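# Sort steel blanks into the tray with a magnet

## Task

The mat holds round blanks that all share one grey paint, though some are steel and some are aluminium. Finish with every steel blank inside the tray and every aluminium blank outside it. The tray has to stand upright and every object must be still. With the magnet off, no blank may still hang on the face. Anything held in place only by the robot does not count. At the end, release and pull the arm away.

## Robot and tools

Robot: a single six-joint UR12e-type arm carrying a magnet gripper, a 48 mm round barrel whose flat face is 85 mm from the tool mount. The face point is the centre of that face. Its z axis points out of the face, and the gripper shares its axes. Behind the face sit a 75 mm spacer, a 75 mm plate and a 22 mm block that juts toward the gripper's -y and sweeps a circle of radius 92 mm when the last joint turns. Keep it clear of the tray walls and other blanks.

Scene frame: fixed to the table, origin at the arm's foot on the table top, z = 0 on the table, +z up, +x out in front of the arm, +y to the left when looking along +x. The work area lies along +x. Distances are in metres.

Magnet: it only attracts steel and iron. This is how you tell the blanks apart, since the paint looks the same. Lower the face until it sits flat on a blank, switch on, then lift slowly. A steel blank comes up and an aluminium one stays behind. Holding force falls off very fast with any gap (about half at 0.33 mm, under 1 N at 10 mm), so contact must be flat. Paint weakens the hold. Steel under about 60 g can jump up from about 10 mm. Only friction resists sideways sliding, so avoid tilting or fast moves while carrying. Switched off, about 0.3 N remains, so a very light steel blank may stick. Check that it has dropped before leaving.

execute_actions: argument "actions" is a list of actions. Each action is a table of 1 to 15 rows. Each row is 7 numbers, each in [-1, 1]: dx, dy, dz, rx, ry, rz, magnet. A row plays for one control step of 1/30 s. If a table has fewer than 15 rows, its final row repeats. The first six numbers are offsets, not poses. They are given in the face point's own axes and measured from its pose at the start of that action, not from the previous row. Scale: 1.0 is 0.6 m for dx, dy, dz and 180 degrees for the rotation. rx, ry, rz together form one rotation vector. The magnet number is absolute: above 0.01 means on, 0.01 or less means off, and it stays as set. Write every number literally, with no expressions or multiplication. An empty list just holds and reports; use it first to see the scene. The controller clips each step to within 100 mm and 16 degrees of the measured pose, so large offsets may fall short. Send the rest in the next action.

move: "target" is one 7-number row laid out as above. Its offsets are in the face point's axes, counted from the pose in the latest result that showed one. The path is straight and lasts 0.5 to 10 s. "speed" is in m/s, 0.002 to 0.5, default 0.25; turning is capped at twice that in rad/s. "stop_force" (optional, 13 to 80 N) ends the path when the wrist sensor feels that much extra push along the direction of travel. Use it with a very slow speed to touch down on a blank. Do not use it for moves that rotate, or when backing off something you press on. "blocking" false returns after 0.5 s while motion continues; it cannot be combined with stop_force. The arm is stiff, so aiming even slightly past a hard contact without stop_force can cause a fault.

wait: "seconds" 0 to 10; the arm holds its last command and any running move goes on. stop: brakes a running move. zoom_image: "camera" is "cam_wrist"; "region" is [x0, y0, x1, y1] in pixels of the 672x504 image, top-left origin, at most 504 by 504. read_manual: optional "section", only "licences". finished_scene: "scene" is 1 or 2; it ends that scene for good, so call it only after releasing and moving clear.

Reading results: end_effector_position (m) and end_effector_quat_wxyz give the measured face point pose in the scene frame. There are also linear and angular velocities, six joint angles with their rates and torques, and Wrist force and Wrist torque in the face point's axes. These carry a few newtons of offset and noise and saturate near 100 N; "no reading" at the start is normal. magnet_out = 1 means the magnet is forward (on); magnet_back = 1 means it is retracted. part_present = 1 means steel is pulled with at least about 36 N. Painted steel may show 0 while still held, so also check the wrist image. A move adds a "move:" line ending in done, off_target, moving, held, contact or fault, plus limits (paced = pose clipped, held = some steps blocked). "pose unreachable" means a clearance check changed or blocked joint targets; it names the action index, counted from 0, and a following "cause:" line says why. "joint sent to its limit" names a joint at its range end. "Hand target" and "Off the commanded pose" show where the drive is aiming and the remaining error. Step readings marked HELD were held back. The images come from cam_wrist and show the true scene.

Avoid: hitting or pushing hard. Any outside force of 150 N, or a joint load at its limit, stops the arm for 10 s. Long static loads heat the motors (warning at 70 °C, braking at 85 °C). Do not drop blanks from a height, tip the tray, or knock anything off the table, which fails the task. Approach slowly and carry gently.

Each tool is called as a command line: name --argument value for each argument, lists and objects as JSON in quotes; but a table of rows of numbers goes row by row, as --pt "numbers of a row", without its own name.

## Session

execute_actions --actions '[]'

Scene clock: 0.00 s.
end_effector_position=(+0.1170, -0.3480, +0.3315) magnet_out=0 magnet_back=1 part_present=0 end_effector_quat_wxyz=(-0.072, +0.506, +0.854, +0.099) end_effector_velocity=(+0.000, +0.000, -0.000) end_effector_angular_velocity=(+0.001, +0.000, -0.001)
Joint positions: [-1.632 -0.913  2.256 -1.88  -1.671  2.596]
Joint velocities: [-0.     0.    -0.     0.001  0.     0.001]
Joint torques (N m, as the arm reports them, + toward a larger angle): no reading
Motor temperatures (°C, as the motors report them): [30 29 29 35 36 36]
Wrist force (N, on the end effector, along its own x y z axes, offset not removed): no reading
Wrist torque (N m, same axes, about the end effector's origin, offset not removed): no reading
Hand target: +0.117, -0.348, +0.332; -0.072, +0.506, +0.854, +0.099

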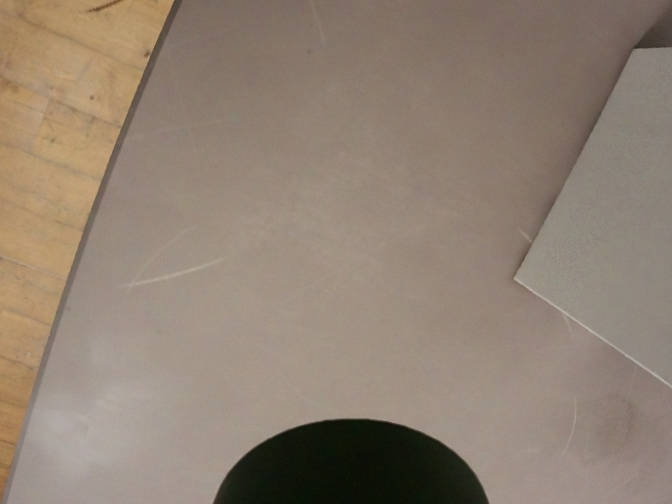

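move --target '[0.248,0.948,-0.313,0.012,-0.078,0.159,0]' --speed 0.4

Scene clock: 6.97 s.
end_effector_position=(+0.5496, +0.0006, +0.6021) magnet_out=0 magnet_back=1 part_present=0 end_effector_quat_wxyz=(+0.000, +0.707, +0.707, +0.001) end_effector_velocity=(+0.002, +0.001, +0.001) end_effector_angular_velocity=(-0.001, +0.002, -0.003)
Joint positions: [-0.941 -1.411  1.808 -1.272 -1.154  3.589]
Joint velocities: [ 0.002  0.001 -0.004  0.003 -0.     0.005]
Joint torques (N m, as the arm reports them, + toward a larger angle): [-24.81  15.45 -52.53  -1.16   2.99   3.09]
Motor temperatures (°C, as the motors report them): [30 29 29 35 36 36]
Wrist force (N, on the end effector, along its own x y z axes, offset not removed): [-1.1 -1.1 0.5]
Wrist torque (N m, same axes, about the end effector's origin, offset not removed): [0.06 0.07 0.15]
Hand target: +0.550, +0.001, +0.602; +0.000, +0.707, +0.707, +0.001
Off the commanded pose: 0.001 m, 0 deg.
move: done
camera_calibration (this result's frames):
cam_wrist: T_world_to_cam=[[0.047249, 0.998794, -0.0133407, -0.0135332], [0.974965, -0.0432084, 0.218118, -0.614377], [0.217279, -0.0233126, -0.975831, 0.548009], [0, 0, 0, 1]] pos_world=[0.480565, -0.000253808, 0.66859]

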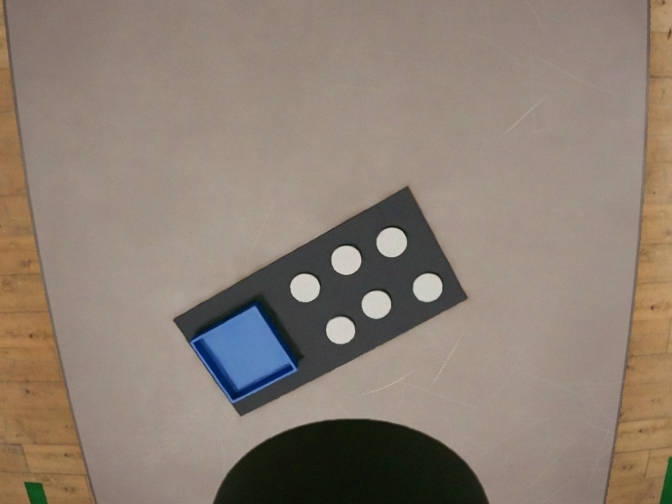

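move --target '[-0.1043,0.2065,0.945,0,0,0,0]' --speed 0.4

move --target '[0,0,0.06,0,0,0,1]' --speed 0.01 --stop_force 15

Scene clock: 15.17 s.
end_effector_position=(+0.6747, -0.0611, +0.0351) magnet_out=0 magnet_back=1 part_present=0 end_effector_quat_wxyz=(+0.000, +0.707, +0.707, +0.001) end_effector_velocity=(+0.001, -0.001, -0.003) end_effector_angular_velocity=(-0.000, +0.000, -0.002)
Joint positions: [-0.421 -0.858  2.155 -2.454 -0.873  4.109]
Joint velocities: [ 0.002  0.006 -0.002 -0.006  0.001  0.004]
Joint torques (N m, as the arm reports them, + toward a larger angle): [-35.99 -30.6  -34.2   -7.62   3.12   1.74]
Motor temperatures (°C, as the motors report them): [30 29 29 35 36 36]
Wrist force (N, on the end effector, along its own x y z axes, offset not removed): [-1.5 -0.8 -1.6]
Wrist torque (N m, same axes, about the end effector's origin, offset not removed): [-0.04 0.00 0.05]
Hand target: +0.675, -0.061, +0.035; +0.000, +0.707, +0.707, +0.001
Off the commanded pose: 0.001 m, 0 deg.
move: done
camera_calibration (this result's frames):
cam_wrist: T_world_to_cam=[[0.0467272, 0.998831, -0.0124053, 0.034984], [0.974933, -0.0428977, 0.218324, -0.615394], [0.217537, -0.022296, -0.975797, -0.0340469], [0, 0, 0, 1]] pos_world=[0.60574, -0.0621012, 0.101566]

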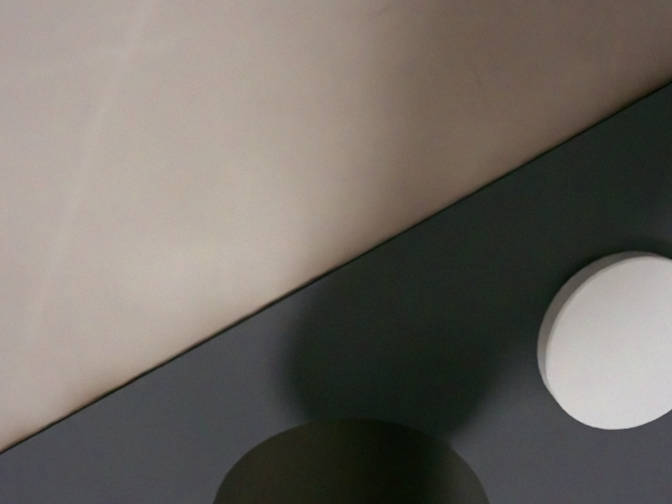

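Scene clock: 18.10 s.
end_effector_position=(+0.6749, -0.0610, +0.0098) magnet_out=1 magnet_back=0 part_present=1 end_effector_quat_wxyz=(+0.000, +0.707, +0.707, +0.001) end_effector_velocity=(-0.001, -0.000, +0.002) end_effector_angular_velocity=(+0.002, +0.004, -0.001)
Joint positions: [-0.397 -0.822  2.157 -2.511 -0.863  4.139]
Joint velocities: [-0.002 -0.003 -0.001  0.01  -0.002 -0.005]
Joint torques (N m, as the arm reports them, + toward a larger angle): [-50.65 -39.47 -14.41   3.83  -0.52  -2.44]
Motor temperatures (°C, as the motors report them): [30 29 29 35 36 36]
Wrist force (N, on the end effector, along its own x y z axes, offset not removed): [-13.3 1.8 -45.2]
Wrist torque (N m, same axes, about the end effector's origin, offset not removed): [-1.08 -0.09 0.31]
Hand target: +0.675, -0.061, +0.010; +0.000, +0.707, +0.707, +0.001
Off the commanded pose: 0.011 m, 0 deg.
move: contact
camera_calibration (this result's frames):
cam_wrist: T_world_to_cam=[[0.0464903, 0.998841, -0.0124316, 0.0347042], [0.974871, -0.0426533, 0.218649, -0.609999], [0.217865, -0.0222843, -0.975724, -0.0589518], [0, 0, 0, 1]] pos_world=[0.605901, -0.0619962, 0.0762864]

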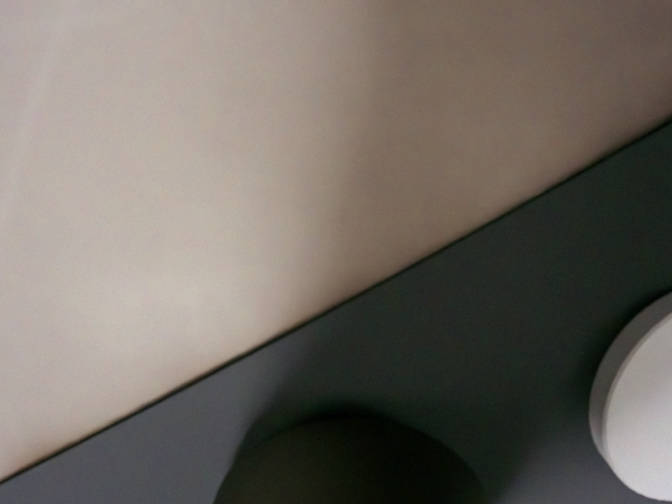

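move --target '[0,0,-0.1,0,0,0,1]'

move --target '[-0.162,0.192,0,0,0,0,1]'

move --target '[0,0,0.08,0,0,0,1]' --speed 0.05 --stop_force 15

execute_actions --actions '[[[0,0,0,0,0,0,0]]]'

move --target '[0,0,-0.08,0,0,0,0]'

move --target '[0.255,-0.253,0.08,0,0,0,0]'

move --target '[0,0,0.04,0,0,0,1]' --speed 0.008 --stop_force 15

Scene clock: 23.47 s.
end_effector_position=(+0.6748, -0.0611, +0.0696) magnet_out=1 magnet_back=0 part_present=1 end_effector_quat_wxyz=(+0.000, +0.707, +0.707, +0.001) end_effector_velocity=(-0.000, +0.000, +0.003) end_effector_angular_velocity=(+0.000, +0.002, -0.000)
Joint positions: [-0.454 -0.904  2.15  -2.378 -0.886  4.07 ]
Joint velocities: [-0.002 -0.004 -0.001  0.008 -0.002 -0.003]
Joint torques (N m, as the arm reports them, + toward a larger angle): [-67.56 -60.44 -35.5   -1.22  -2.44  -1.69]
Motor temperatures (°C, as the motors report them): [30 29 29 35 36 36]
Wrist force (N, on the end effector, along its own x y z axes, offset not removed): [1.7 -4.3 0.0]
Wrist torque (N m, same axes, about the end effector's origin, offset not removed): [-0.31 -0.28 0.18]
Hand target: +0.675, -0.061, +0.070; +0.000, +0.707, +0.707, +0.001
Off the commanded pose: 0.000 m, 0 deg.
move: done
camera_calibration (this result's frames):
cam_wrist: T_world_to_cam=[[0.0465588, 0.998836, -0.0125691, 0.0355365], [0.974858, -0.042689, 0.218701, -0.622933], [0.21791, -0.0224355, -0.975711, -0.00063305], [0, 0, 0, 1]] pos_world=[0.605754, -0.0621017, 0.136065]

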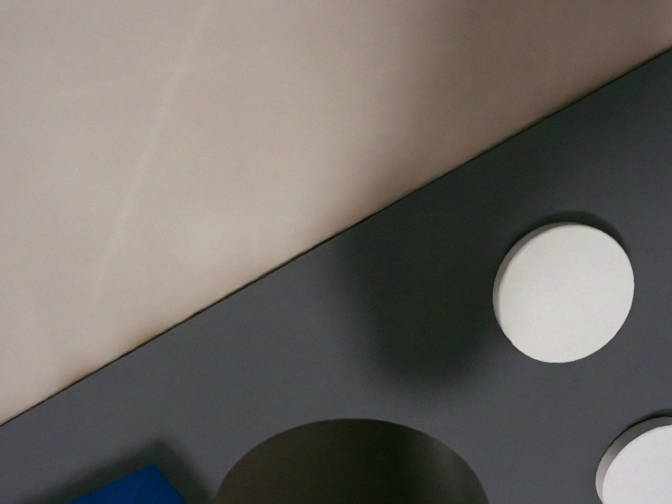

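Scene clock: 24.80 s.
end_effector_position=(+0.7898, -0.1581, +0.0697) magnet_out=1 magnet_back=0 part_present=1 end_effector_quat_wxyz=(+0.000, +0.707, +0.707, +0.001) end_effector_velocity=(+0.002, -0.001, -0.000) end_effector_angular_velocity=(+0.001, +0.000, +0.000)
Joint positions: [-0.463 -0.704  1.866 -2.289 -0.89   4.06 ]
Joint velocities: [ 0.     0.003 -0.005  0.002  0.001 -0.   ]
Joint torques (N m, as the arm reports them, + toward a larger angle): [-46.9  -47.35 -37.53  -0.35   2.53  -1.84]
Motor temperatures (°C, as the motors report them): [30 29 29 35 36 36]
Wrist force (N, on the end effector, along its own x y z axes, offset not removed): [-2.7 -1.4 -0.6]
Wrist torque (N m, same axes, about the end effector's origin, offset not removed): [-0.08 0.20 0.21]
Hand target: +0.790, -0.158, +0.070; +0.000, +0.707, +0.707, +0.001
Off the commanded pose: 0.000 m, 0 deg.
move: done
camera_calibration (this result's frames):
cam_wrist: T_world_to_cam=[[0.0465986, 0.998834, -0.0126163, 0.126947], [0.974844, -0.0427163, 0.218756, -0.739222], [0.217962, -0.0224926, -0.975698, -0.0278113], [0, 0, 0, 1]] pos_world=[0.720773, -0.159002, 0.136175]

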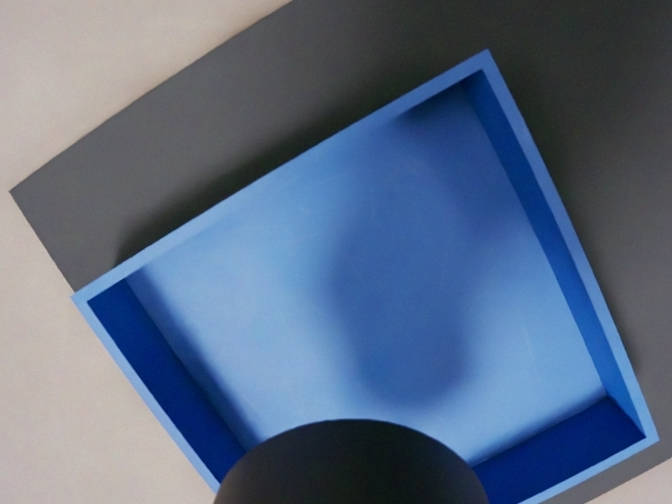

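Scene clock: 26.20 s.
end_effector_position=(+0.7899, -0.1580, +0.0220) magnet_out=1 magnet_back=0 part_present=1 end_effector_quat_wxyz=(+0.000, +0.707, +0.707, +0.001) end_effector_velocity=(+0.000, -0.000, -0.003) end_effector_angular_velocity=(+0.001, -0.002, +0.000)
Joint positions: [-0.425 -0.652  1.871 -2.374 -0.874  4.105]
Joint velocities: [ 0.002  0.004 -0.    -0.006  0.003  0.003]
Joint torques (N m, as the arm reports them, + toward a larger angle): [-44.81 -45.16 -22.33  -6.44   2.62   3.17]
Motor temperatures (°C, as the motors report them): [30 29 29 35 36 36]
Wrist force (N, on the end effector, along its own x y z axes, offset not removed): [2.1 -3.1 -0.6]
Wrist torque (N m, same axes, about the end effector's origin, offset not removed): [-0.23 -0.35 0.16]
Hand target: +0.790, -0.158, +0.022; +0.000, +0.707, +0.707, +0.001
Off the commanded pose: 0.000 m, 0 deg.
move: done
camera_calibration (this result's frames):
cam_wrist: T_world_to_cam=[[0.0465846, 0.998836, -0.0125149, 0.126254], [0.974852, -0.0427255, 0.218719, -0.728855], [0.217929, -0.0223891, -0.975708, -0.0743898], [0, 0, 0, 1]] pos_world=[0.720856, -0.158914, 0.0884116]

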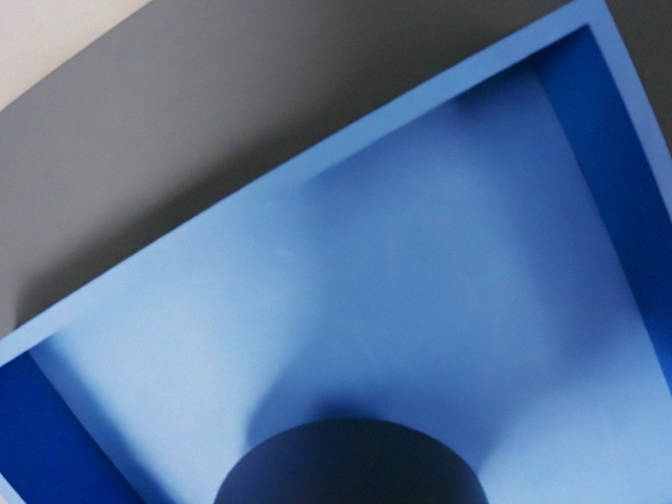

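Scene clock: 26.70 s.
end_effector_position=(+0.7899, -0.1580, +0.0219) magnet_out=0 magnet_back=1 part_present=0 end_effector_quat_wxyz=(+0.000, +0.707, +0.707, +0.001) end_effector_velocity=(+0.000, +0.001, +0.001) end_effector_angular_velocity=(-0.000, -0.001, +0.001)
Joint positions: [-0.425 -0.652  1.871 -2.374 -0.874  4.105]
Joint velocities: [-0.    -0.002  0.     0.002 -0.    -0.001]
Joint torques (N m, as the arm reports them, + toward a larger angle): [-65.57 -66.87 -21.89  -1.23   0.76  -0.85]
Motor temperatures (°C, as the motors report them): [30 29 29 35 36 36]
Wrist force (N, on the end effector, along its own x y z axes, offset not removed): [-2.2 -1.2 0.2]
Wrist torque (N m, same axes, about the end effector's origin, offset not removed): [0.05 0.21 0.13]
Hand target: +0.790, -0.158, +0.022; +0.000, +0.707, +0.707, +0.001
Off the commanded pose: 0.000 m, 0 deg.
Step readings (end_effector_position):
0: (+0.7899, -0.1580, +0.0220)
1: (+0.7899, -0.1580, +0.0219)
2: (+0.7899, -0.1580, +0.0219)
4: (+0.7899, -0.1580, +0.0219)
8: (+0.7899, -0.1580, +0.0219)
15: end_effector_position above
camera_calibration (this result's frames):
cam_wrist: T_world_to_cam=[[0.0465894, 0.998836, -0.0125195, 0.126249], [0.97485, -0.0427291, 0.218729, -0.728836], [0.217939, -0.0223951, -0.975705, -0.0745002], [0, 0, 0, 1]] pos_world=[0.72086, -0.158913, 0.0883077]

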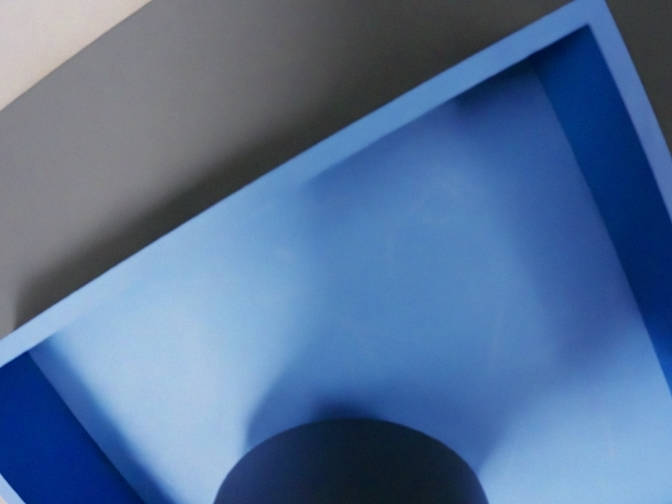

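Scene clock: 27.67 s.
end_effector_position=(+0.7898, -0.1581, +0.0696) magnet_out=0 magnet_back=1 part_present=0 end_effector_quat_wxyz=(+0.000, +0.707, +0.707, +0.001) end_effector_velocity=(-0.001, -0.001, +0.001) end_effector_angular_velocity=(+0.001, +0.001, +0.001)
Joint positions: [-0.463 -0.704  1.867 -2.289 -0.89   4.06 ]
Joint velocities: [-0.002 -0.001 -0.001  0.005 -0.001 -0.004]
Joint torques (N m, as the arm reports them, + toward a larger angle): [-90.35 -70.29 -38.12  -1.15  -3.03  -1.53]
Motor temperatures (°C, as the motors report them): [30 29 29 35 36 36]
Wrist force (N, on the end effector, along its own x y z axes, offset not removed): [-0.6 -2.6 0.7]
Wrist torque (N m, same axes, about the end effector's origin, offset not removed): [-0.15 -0.17 -0.07]
Hand target: +0.790, -0.158, +0.070; +0.000, +0.707, +0.707, +0.001
Off the commanded pose: 0.000 m, 0 deg.
move: done
camera_calibration (this result's frames):
cam_wrist: T_world_to_cam=[[0.0466374, 0.998832, -0.0126038, 0.126913], [0.974844, -0.042757, 0.218749, -0.739169], [0.217955, -0.0224886, -0.9757, -0.0279089], [0, 0, 0, 1]] pos_world=[0.720739, -0.158997, 0.136061]

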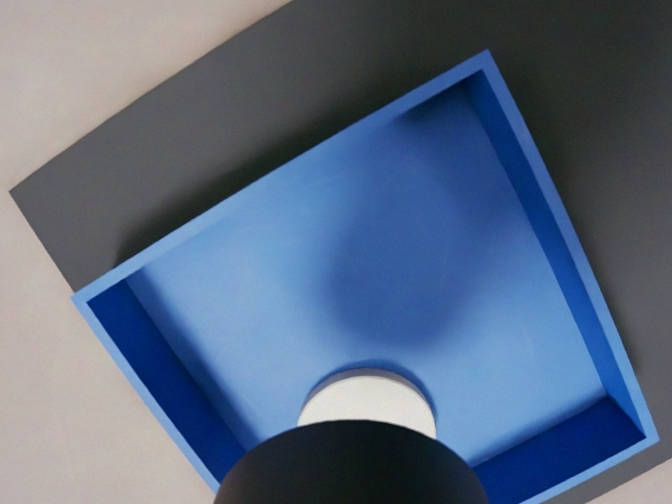

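Scene clock: 29.23 s.
end_effector_position=(+0.6383, -0.0053, +0.0215) magnet_out=0 magnet_back=1 part_present=0 end_effector_quat_wxyz=(+0.000, +0.707, +0.707, +0.001) end_effector_velocity=(-0.002, +0.002, -0.000) end_effector_angular_velocity=(-0.000, -0.001, -0.000)
Joint positions: [-0.376 -0.934  2.251 -2.511 -0.855  4.164]
Joint velocities: [ 0.001 -0.004  0.005 -0.003  0.001  0.002]
Joint torques (N m, as the arm reports them, + toward a larger angle): [-31.55 -50.94 -17.61  -6.49   2.68   2.65]
Motor temperatures (°C, as the motors report them): [30 29 29 35 36 36]
Wrist force (N, on the end effector, along its own x y z axes, offset not removed): [-1.1 -2.9 -0.4]
Wrist torque (N m, same axes, about the end effector's origin, offset not removed): [-0.16 -0.10 0.01]
Hand target: +0.638, -0.005, +0.021; +0.000, +0.707, +0.707, +0.001
Off the commanded pose: 0.000 m, 0 deg.
move: done
camera_calibration (this result's frames):
cam_wrist: T_world_to_cam=[[0.0465624, 0.998838, -0.0124097, -0.0191115], [0.974851, -0.0427268, 0.218724, -0.574413], [0.217939, -0.0222819, -0.975708, -0.038368], [0, 0, 0, 1]] pos_world=[0.569219, -0.00630843, 0.0879647]

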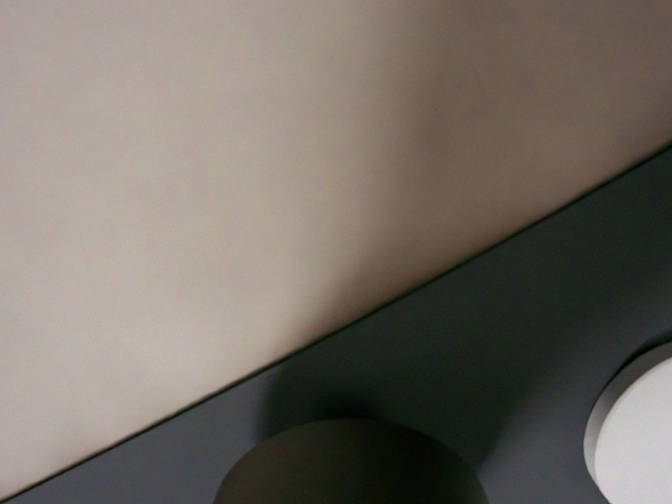

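Scene clock: 31.10 s.
end_effector_position=(+0.6384, -0.0052, +0.0098) magnet_out=1 magnet_back=0 part_present=0 end_effector_quat_wxyz=(+0.000, +0.707, +0.707, +0.001) end_effector_velocity=(-0.001, -0.000, +0.001) end_effector_angular_velocity=(+0.001, +0.004, -0.000)
Joint positions: [-0.363 -0.915  2.252 -2.54  -0.85   4.18 ]
Joint velocities: [-0.002 -0.003 -0.     0.009 -0.002 -0.005]
Joint torques (N m, as the arm reports them, + toward a larger angle): [-44.56 -36.34 -14.14   2.23  -0.77  -1.84]
Motor temperatures (°C, as the motors report them): [30 29 29 35 36 36]
Wrist force (N, on the end effector, along its own x y z axes, offset not removed): [-5.8 -11.4 -49.6]
Wrist torque (N m, same axes, about the end effector's origin, offset not removed): [-0.84 -0.17 0.32]
Hand target: +0.638, -0.005, +0.010; +0.000, +0.707, +0.707, +0.001
Off the commanded pose: 0.012 m, 0 deg.
move: contact
camera_calibration (this result's frames):
cam_wrist: T_world_to_cam=[[0.0464179, 0.998845, -0.012387, -0.019268], [0.974812, -0.0425861, 0.218923, -0.571916], [0.218143, -0.022237, -0.975664, -0.0499803], [0, 0, 0, 1]] pos_world=[0.569308, -0.00622132, 0.0762028]

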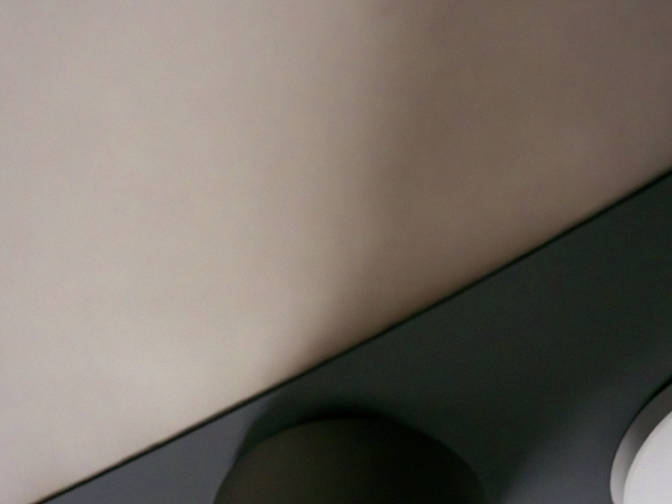

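move --target '[0,0,-0.012,0,0,0,0]'

move --target '[0.109,-0.044,0,0,0,0,0]'

move --target '[0,0,0.04,0,0,0,1]' --speed 0.006 --stop_force 15

Scene clock: 34.10 s.
end_effector_position=(+0.6382, -0.0053, +0.0166) magnet_out=0 magnet_back=1 part_present=0 end_effector_quat_wxyz=(+0.000, +0.707, +0.707, +0.001) end_effector_velocity=(+0.001, +0.000, +0.003) end_effector_angular_velocity=(-0.001, -0.001, +0.002)
Joint positions: [-0.371 -0.926  2.252 -2.523 -0.853  4.171]
Joint velocities: [-0.003 -0.006 -0.001  0.007 -0.001 -0.004]
Joint torques (N m, as the arm reports them, + toward a larger angle): [-76.61 -46.2  -30.8   -0.3   -2.1   -0.16]
Motor temperatures (°C, as the motors report them): [30 29 29 35 36 36]
Wrist force (N, on the end effector, along its own x y z axes, offset not removed): [1.8 -2.9 0.4]
Wrist torque (N m, same axes, about the end effector's origin, offset not removed): [-0.19 -0.25 0.11]
Hand target: +0.638, -0.005, +0.017; +0.000, +0.707, +0.707, +0.001
Off the commanded pose: 0.000 m, 0 deg.
move: done
camera_calibration (this result's frames):
cam_wrist: T_world_to_cam=[[0.0465145, 0.998841, -0.0123713, -0.0192326], [0.974821, -0.0426852, 0.218865, -0.57331], [0.218083, -0.0222402, -0.975677, -0.0432645], [0, 0, 0, 1]] pos_world=[0.569205, -0.00622374, 0.0830273]

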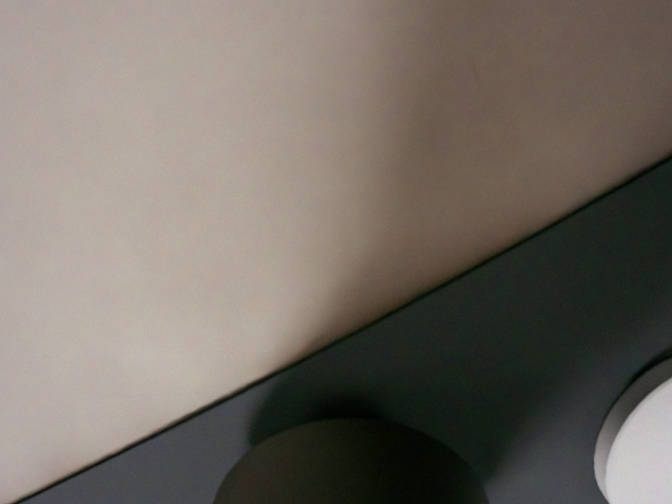

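Scene clock: 35.13 s.
end_effector_position=(+0.6119, +0.0599, +0.0166) magnet_out=0 magnet_back=1 part_present=0 end_effector_quat_wxyz=(+0.000, +0.707, +0.707, +0.002) end_effector_velocity=(-0.001, +0.002, -0.000) end_effector_angular_velocity=(-0.000, +0.001, -0.002)
Joint positions: [-0.316 -1.031  2.321 -2.533 -0.834  4.24 ]
Joint velocities: [ 0.002 -0.003  0.002  0.     0.     0.004]
Joint torques (N m, as the arm reports them, + toward a larger angle): [-25.04 -42.71 -13.67  -1.24   2.63   1.37]
Motor temperatures (°C, as the motors report them): [30 29 29 35 36 36]
Wrist force (N, on the end effector, along its own x y z axes, offset not removed): [1.7 -1.9 0.7]
Wrist torque (N m, same axes, about the end effector's origin, offset not removed): [0.03 -0.24 0.15]
Hand target: +0.612, +0.060, +0.017; +0.000, +0.707, +0.707, +0.002
Off the commanded pose: 0.000 m, 0 deg.
move: done
camera_calibration (this result's frames):
cam_wrist: T_world_to_cam=[[0.0463267, 0.99885, -0.0123144, -0.0830211], [0.974797, -0.0425111, 0.219007, -0.544891], [0.218232, -0.0221499, -0.975646, -0.0361239], [0, 0, 0, 1]] pos_world=[0.542888, 0.0589616, 0.0830685]

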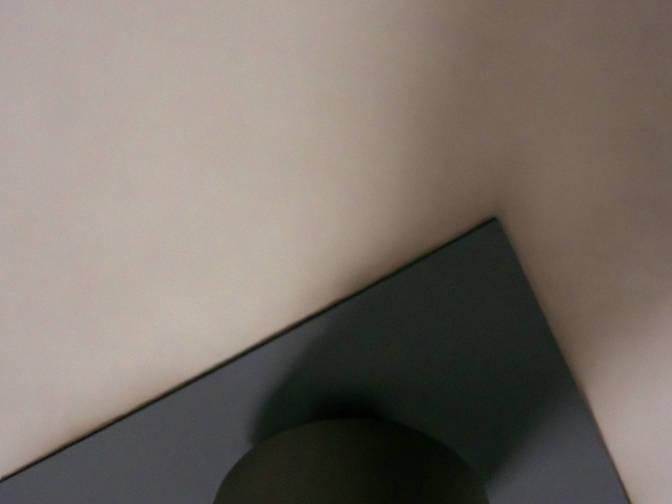

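Scene clock: 36.70 s.
end_effector_position=(+0.6120, +0.0600, +0.0096) magnet_out=1 magnet_back=0 part_present=1 end_effector_quat_wxyz=(+0.001, +0.707, +0.708, +0.002) end_effector_velocity=(-0.002, -0.001, -0.000) end_effector_angular_velocity=(+0.002, +0.005, -0.005)
Joint positions: [-0.308 -1.019  2.321 -2.553 -0.831  4.25 ]
Joint velocities: [-0.002  0.    -0.     0.009 -0.001 -0.002]
Joint torques (N m, as the arm reports them, + toward a larger angle): [-41.29 -29.73 -12.93   3.71  -0.76  -1.46]
Motor temperatures (°C, as the motors report them): [30 29 29 35 36 36]
Wrist force (N, on the end effector, along its own x y z axes, offset not removed): [-7.8 -3.8 -50.8]
Wrist torque (N m, same axes, about the end effector's origin, offset not removed): [-1.18 -0.18 0.28]
Hand target: +0.612, +0.060, +0.010; +0.000, +0.707, +0.707, +0.002
Off the commanded pose: 0.017 m, 0 deg.
move: contact
camera_calibration (this result's frames):
cam_wrist: T_world_to_cam=[[0.046153, 0.998859, -0.0123074, -0.083093], [0.974752, -0.0423378, 0.21924, -0.543423], [0.218469, -0.0221153, -0.975593, -0.0431683], [0, 0, 0, 1]] pos_world=[0.542968, 0.0590362, 0.0760026]

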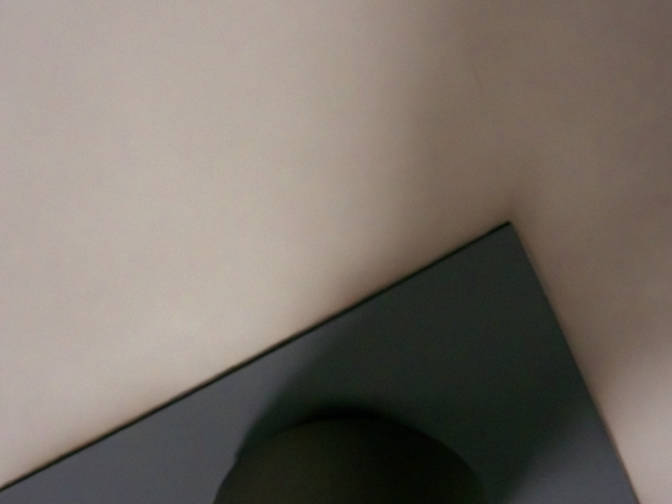

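Slot (.755,-.181), then D (.734,-.012).

move --target '[0,0,-0.1,0,0,0,1]'

move --target '[-0.402,0.238,0,0,0,0,1]'

move --target '[0,0,0.085,0,0,0,1]' --speed 0.05 --stop_force 15

execute_actions --actions '[[[0,0,0,0,0,0,0]]]'

move --target '[0,0,-0.085,0,0,0,0]'

move --target '[0.282,-0.035,0,0,0,0,0]'

move --target '[0,0,0.088,0,0,0,0]'

move --target '[0,0,0.04,0,0,0,1]' --speed 0.006 --stop_force 15

Scene clock: 42.13 s.
end_effector_position=(+0.6119, +0.0599, +0.0694) magnet_out=1 magnet_back=0 part_present=1 end_effector_quat_wxyz=(+0.001, +0.707, +0.707, +0.002) end_effector_velocity=(-0.000, -0.000, +0.002) end_effector_angular_velocity=(+0.001, +0.002, -0.002)
Joint positions: [-0.375 -1.117  2.311 -2.389 -0.854  4.165]
Joint velocities: [-0.003 -0.004 -0.001  0.01  -0.001 -0.003]
Joint torques (N m, as the arm reports them, + toward a larger angle): [-65.57 -40.5  -33.61  -0.93  -2.57  -1.44]
Motor temperatures (°C, as the motors report them): [30 29 29 35 36 36]
Wrist force (N, on the end effector, along its own x y z axes, offset not removed): [-0.6 -4.9 1.1]
Wrist torque (N m, same axes, about the end effector's origin, offset not removed): [-0.43 -0.01 0.16]
Hand target: +0.612, +0.060, +0.070; +0.001, +0.707, +0.707, +0.002
Off the commanded pose: 0.000 m, 0 deg.
move: done
camera_calibration (this result's frames):
cam_wrist: T_world_to_cam=[[0.0462317, 0.998853, -0.0124817, -0.082268], [0.974724, -0.0423738, 0.219356, -0.556351], [0.218575, -0.0223074, -0.975565, 0.0151306], [0, 0, 0, 1]] pos_world=[0.542785, 0.0589364, 0.135773]

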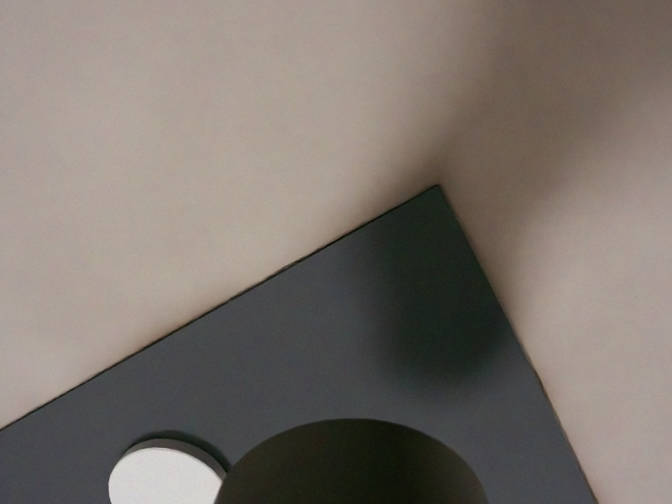

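Scene clock: 43.97 s.
end_effector_position=(+0.7547, -0.1811, +0.0694) magnet_out=1 magnet_back=0 part_present=1 end_effector_quat_wxyz=(+0.001, +0.707, +0.707, +0.002) end_effector_velocity=(+0.001, -0.002, -0.001) end_effector_angular_velocity=(+0.000, -0.000, +0.001)
Joint positions: [-0.502 -0.7    1.919 -2.318 -0.907  4.015]
Joint velocities: [-0.     0.004 -0.004  0.     0.    -0.001]
Joint torques (N m, as the arm reports them, + toward a larger angle): [-80.71 -43.27 -39.84  -1.89  -2.97  -1.68]
Motor temperatures (°C, as the motors report them): [30 29 29 35 36 36]
Wrist force (N, on the end effector, along its own x y z axes, offset not removed): [1.0 -1.7 0.6]
Wrist torque (N m, same axes, about the end effector's origin, offset not removed): [-0.06 -0.18 0.14]
Hand target: +0.755, -0.181, +0.069; +0.001, +0.707, +0.707, +0.002
Off the commanded pose: 0.000 m, 0 deg.
move: done
camera_calibration (this result's frames):
cam_wrist: T_world_to_cam=[[0.0463077, 0.998846, -0.0127284, 0.151785], [0.974728, -0.0423945, 0.219338, -0.705803], [0.218545, -0.0225637, -0.975566, -0.0214819], [0, 0, 0, 1]] pos_world=[0.685631, -0.182017, 0.135784]

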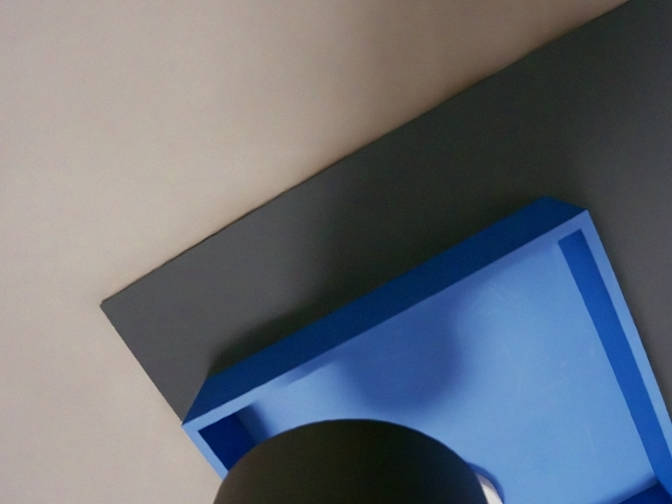

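Scene clock: 55.07 s.
end_effector_position=(+0.7555, -0.1811, +0.0293) magnet_out=1 magnet_back=0 part_present=1 end_effector_quat_wxyz=(+0.002, +0.706, +0.708, +0.001) end_effector_velocity=(+0.000, +0.001, +0.000) end_effector_angular_velocity=(+0.000, -0.000, +0.001)
Joint positions: [-0.469 -0.655  1.923 -2.395 -0.893  4.054]
Joint velocities: [ 0.    -0.001 -0.     0.001  0.001 -0.001]
Joint torques (N m, as the arm reports them, + toward a larger angle): [-62.21 -56.15 -26.85  -3.93   0.25   0.45]
Motor temperatures (°C, as the motors report them): [30 29 29 35 36 36]
Wrist force (N, on the end effector, along its own x y z axes, offset not removed): [4.8 -24.0 -32.0]
Wrist torque (N m, same axes, about the end effector's origin, offset not removed): [0.45 -0.38 0.36]
Hand target: +0.755, -0.181, +0.029; +0.002, +0.706, +0.708, +0.001
Off the commanded pose: 0.011 m, 0 deg.
FORCE FAULT: contact force on the arm reached its limit, and the arm stopped for 10 seconds. The contact can be on any part of the arm, not only on its tool. That time counts as 20 of the actions that you can send in this scene. The arm's remaining commands of this call were not run. The arm holds still and accepts commands again. Move the arm away from the contact; if what it grips holds it there, let go first. Pushing or pulling that hard again can fault the arm again.
move: fault (stop_force had ended the path)
camera_calibration (this result's frames):
cam_wrist: T_world_to_cam=[[0.0454795, 0.998847, -0.0153541, 0.151963], [0.97439, -0.0409671, 0.221103, -0.697327], [0.220219, -0.0250165, -0.97513, -0.0624217], [0, 0, 0, 1]] pos_world=[0.686304, -0.181917, 0.0956451]

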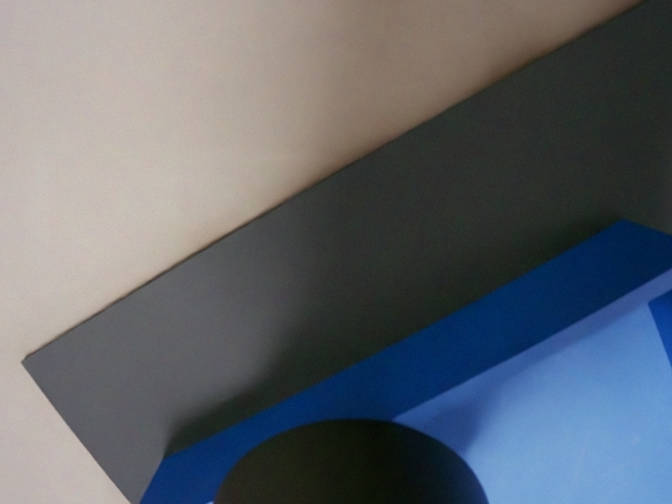

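not run: a fault stop came before this call.

not run: a fault stop came before this call.

not run: a fault stop came before this call.

not run: a fault stop came before this call.

not run: a fault stop came before this call.

execute_actions --actions '[[[0,0,-0.003,0,0,0,0]]]'

move --target '[0,0,-0.1,0,0,0,0]'

move --target '[0.282,-0.035,0,0,0,0,0]'

move --target '[0,0,0.122,0,0,0,0]'

move --target '[0,0,0.04,0,0,0,1]' --speed 0.006 --stop_force 15

Scene clock: 58.67 s.
end_effector_position=(+0.7554, -0.1811, +0.0310) magnet_out=0 magnet_back=1 part_present=0 end_effector_quat_wxyz=(+0.002, +0.706, +0.708, +0.001) end_effector_velocity=(-0.000, -0.000, +0.001) end_effector_angular_velocity=(+0.000, +0.001, -0.000)
Joint positions: [-0.471 -0.657  1.923 -2.392 -0.894  4.053]
Joint velocities: [-0.001 -0.    -0.     0.002 -0.    -0.001]
Joint torques (N m, as the arm reports them, + toward a larger angle): [-83.05 -69.36 -35.82  -1.22  -3.14  -1.42]
Motor temperatures (°C, as the motors report them): [30 29 29 35 36 36]
Wrist force (N, on the end effector, along its own x y z axes, offset not removed): [-1.6 -3.1 0.2]
Wrist torque (N m, same axes, about the end effector's origin, offset not removed): [-0.31 0.02 0.10]
Hand target: +0.755, -0.181, +0.031; +0.002, +0.706, +0.708, +0.001
Off the commanded pose: 0.000 m, 0 deg.
Step readings (end_effector_position):
0: (+0.7555, -0.1811, +0.0294)
1: (+0.7555, -0.1811, +0.0294)
2: (+0.7555, -0.1811, +0.0295)
4: (+0.7555, -0.1810, +0.0300)
8: (+0.7554, -0.1811, +0.0306)
15: end_effector_position above
camera_calibration (this result's frames):
cam_wrist: T_world_to_cam=[[0.045542, 0.998845, -0.0153052, 0.151939], [0.974406, -0.0410411, 0.221016, -0.697651], [0.220133, -0.024979, -0.97515, -0.0606987], [0, 0, 0, 1]] pos_world=[0.686238, -0.181912, 0.0973271]

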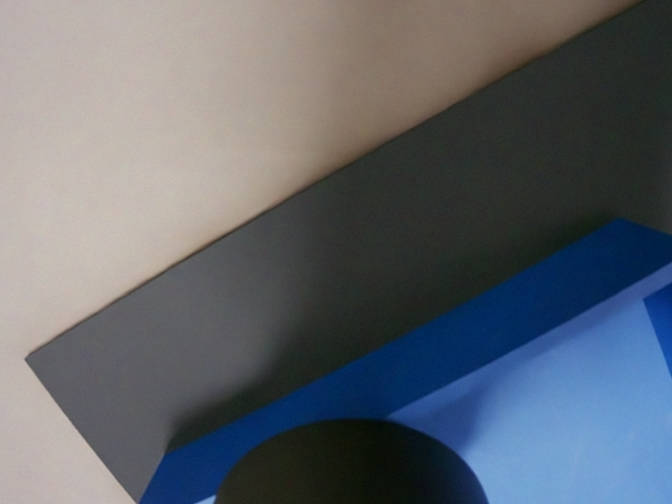

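Scene clock: 59.67 s.
end_effector_position=(+0.7551, -0.1810, +0.0908) magnet_out=0 magnet_back=1 part_present=0 end_effector_quat_wxyz=(+0.002, +0.707, +0.708, +0.001) end_effector_velocity=(+0.000, +0.000, +0.003) end_effector_angular_velocity=(+0.001, +0.000, -0.001)
Joint positions: [-0.519 -0.723  1.915 -2.283 -0.916  3.998]
Joint velocities: [-0.002 -0.003 -0.001  0.006 -0.    -0.002]
Joint torques (N m, as the arm reports them, + toward a larger angle): [-83.97 -62.59 -39.93  -1.35  -2.82  -0.74]
Motor temperatures (°C, as the motors report them): [30 29 29 35 36 36]
Wrist force (N, on the end effector, along its own x y z axes, offset not removed): [-0.1 1.3 -1.8]
Wrist torque (N m, same axes, about the end effector's origin, offset not removed): [0.28 -0.10 0.23]
Hand target: +0.755, -0.181, +0.091; +0.002, +0.706, +0.708, +0.001
Off the commanded pose: 0.000 m, 0 deg.
move: done
camera_calibration (this result's frames):
cam_wrist: T_world_to_cam=[[0.0455999, 0.998841, -0.0154106, 0.152775], [0.9744, -0.0410738, 0.221036, -0.710586], [0.220147, -0.0250953, -0.975144, -0.00237839], [0, 0, 0, 1]] pos_world=[0.685952, -0.181844, 0.1571]

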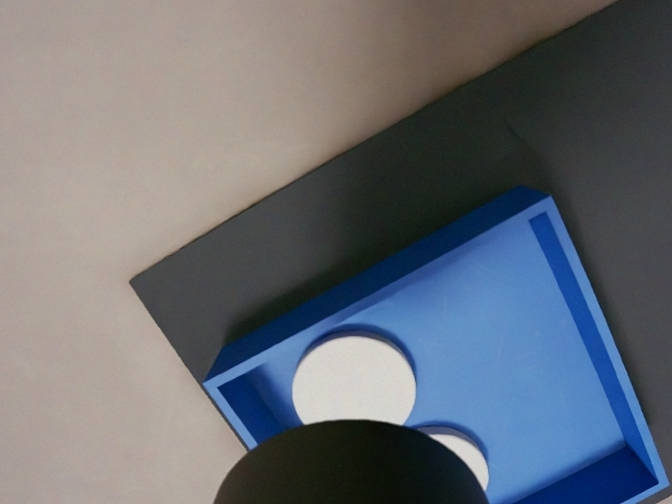

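Scene clock: 61.03 s.
end_effector_position=(+0.7339, -0.0120, +0.0905) magnet_out=0 magnet_back=1 part_present=0 end_effector_quat_wxyz=(+0.002, +0.706, +0.708, +0.001) end_effector_velocity=(-0.001, +0.002, -0.000) end_effector_angular_velocity=(+0.001, +0.001, -0.001)
Joint positions: [-0.392 -0.944  2.053 -2.295 -0.862  4.147]
Joint velocities: [ 0.002 -0.003  0.002  0.001  0.001  0.002]
Joint torques (N m, as the arm reports them, + toward a larger angle): [-38.56 -50.09 -20.85  -0.82   2.85   3.47]
Motor temperatures (°C, as the motors report them): [30 29 29 35 36 36]
Wrist force (N, on the end effector, along its own x y z axes, offset not removed): [-2.9 -4.2 -4.8]
Wrist torque (N m, same axes, about the end effector's origin, offset not removed): [-0.23 0.31 0.05]
Hand target: +0.734, -0.012, +0.091; +0.002, +0.706, +0.708, +0.001
Off the commanded pose: 0.000 m, 0 deg.
move: done
camera_calibration (this result's frames):
cam_wrist: T_world_to_cam=[[0.0455024, 0.998849, -0.0151524, -0.0150572], [0.974396, -0.041035, 0.221062, -0.682868], [0.220185, -0.0248233, -0.975142, 0.00618832], [0, 0, 0, 1]] pos_world=[0.664707, -0.012828, 0.156762]

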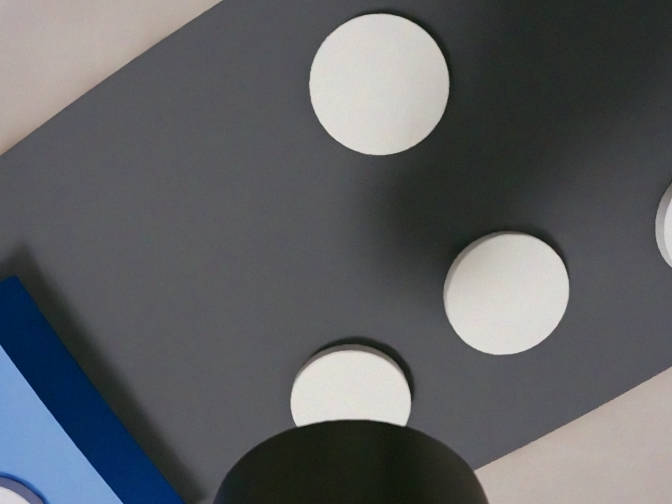

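Scene clock: 62.07 s.
end_effector_position=(+0.7342, -0.0120, +0.0174) magnet_out=0 magnet_back=1 part_present=0 end_effector_quat_wxyz=(+0.002, +0.706, +0.708, +0.001) end_effector_velocity=(+0.001, +0.000, -0.002) end_effector_angular_velocity=(-0.001, -0.002, +0.001)
Joint positions: [-0.325 -0.854  2.065 -2.451 -0.838  4.23 ]
Joint velocities: [ 0.002  0.002 -0.001 -0.006  0.     0.004]
Joint torques (N m, as the arm reports them, + toward a larger angle): [-39.3  -39.03 -33.09  -7.22   2.44   2.61]
Motor temperatures (°C, as the motors report them): [30 29 29 35 36 36]
Wrist force (N, on the end effector, along its own x y z axes, offset not removed): [-1.8 -3.7 -0.9]
Wrist torque (N m, same axes, about the end effector's origin, offset not removed): [-0.17 0.14 0.23]
Hand target: +0.734, -0.012, +0.017; +0.002, +0.706, +0.708, +0.001
Off the commanded pose: 0.000 m, 0 deg.
move: done
camera_calibration (this result's frames):
cam_wrist: T_world_to_cam=[[0.0454538, 0.998854, -0.0149628, -0.016102], [0.974418, -0.0410318, 0.220965, -0.66701], [0.220097, -0.0246237, -0.975167, -0.0650029], [0, 0, 0, 1]] pos_world=[0.664985, -0.0128856, 0.0837559]

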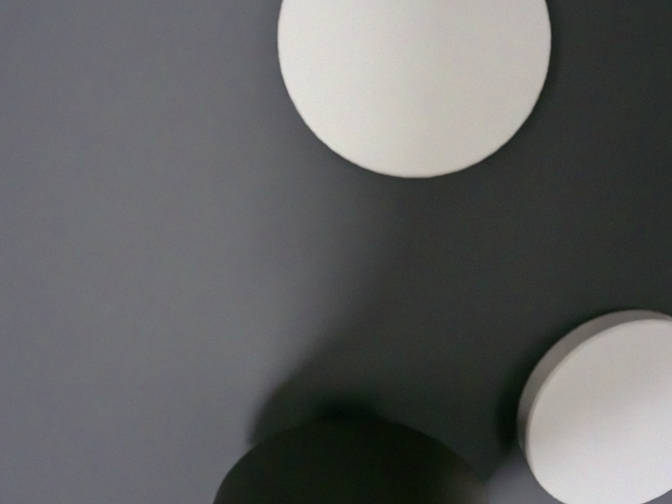

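Scene clock: 63.70 s.
end_effector_position=(+0.7343, -0.0119, +0.0100) magnet_out=1 magnet_back=0 part_present=1 end_effector_quat_wxyz=(+0.002, +0.706, +0.708, +0.001) end_effector_velocity=(-0.001, -0.000, +0.000) end_effector_angular_velocity=(+0.002, +0.003, -0.001)
Joint positions: [-0.318 -0.844  2.065 -2.467 -0.836  4.239]
Joint velocities: [-0.001 -0.     0.     0.006  0.    -0.003]
Joint torques (N m, as the arm reports them, + toward a larger angle): [-52.57 -36.87 -14.93   2.05   0.24  -1.4 ]
Motor temperatures (°C, as the motors report them): [30 29 29 35 36 36]
Wrist force (N, on the end effector, along its own x y z axes, offset not removed): [-5.1 -10.7 -49.0]
Wrist torque (N m, same axes, about the end effector's origin, offset not removed): [-0.85 -0.29 0.33]
Hand target: +0.734, -0.012, +0.010; +0.002, +0.706, +0.708, +0.001
Off the commanded pose: 0.017 m, 0 deg.
move: contact
camera_calibration (this result's frames):
cam_wrist: T_world_to_cam=[[0.0453137, 0.99886, -0.0149879, -0.0161854], [0.974375, -0.0408841, 0.221182, -0.665437], [0.220317, -0.0246265, -0.975117, -0.0724464], [0, 0, 0, 1]] pos_world=[0.66508, -0.012823, 0.0762964]

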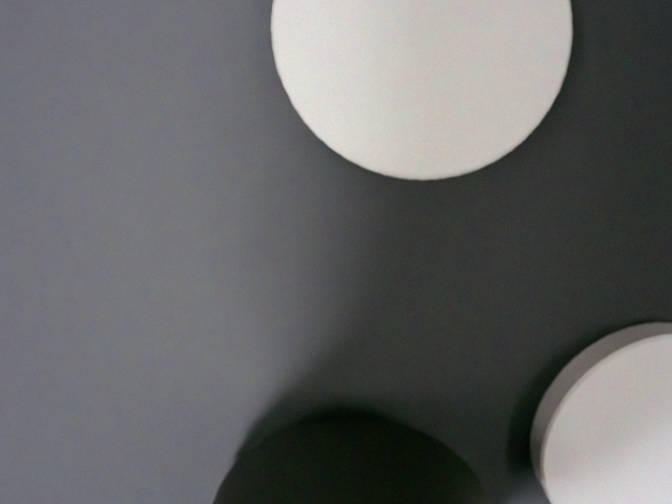

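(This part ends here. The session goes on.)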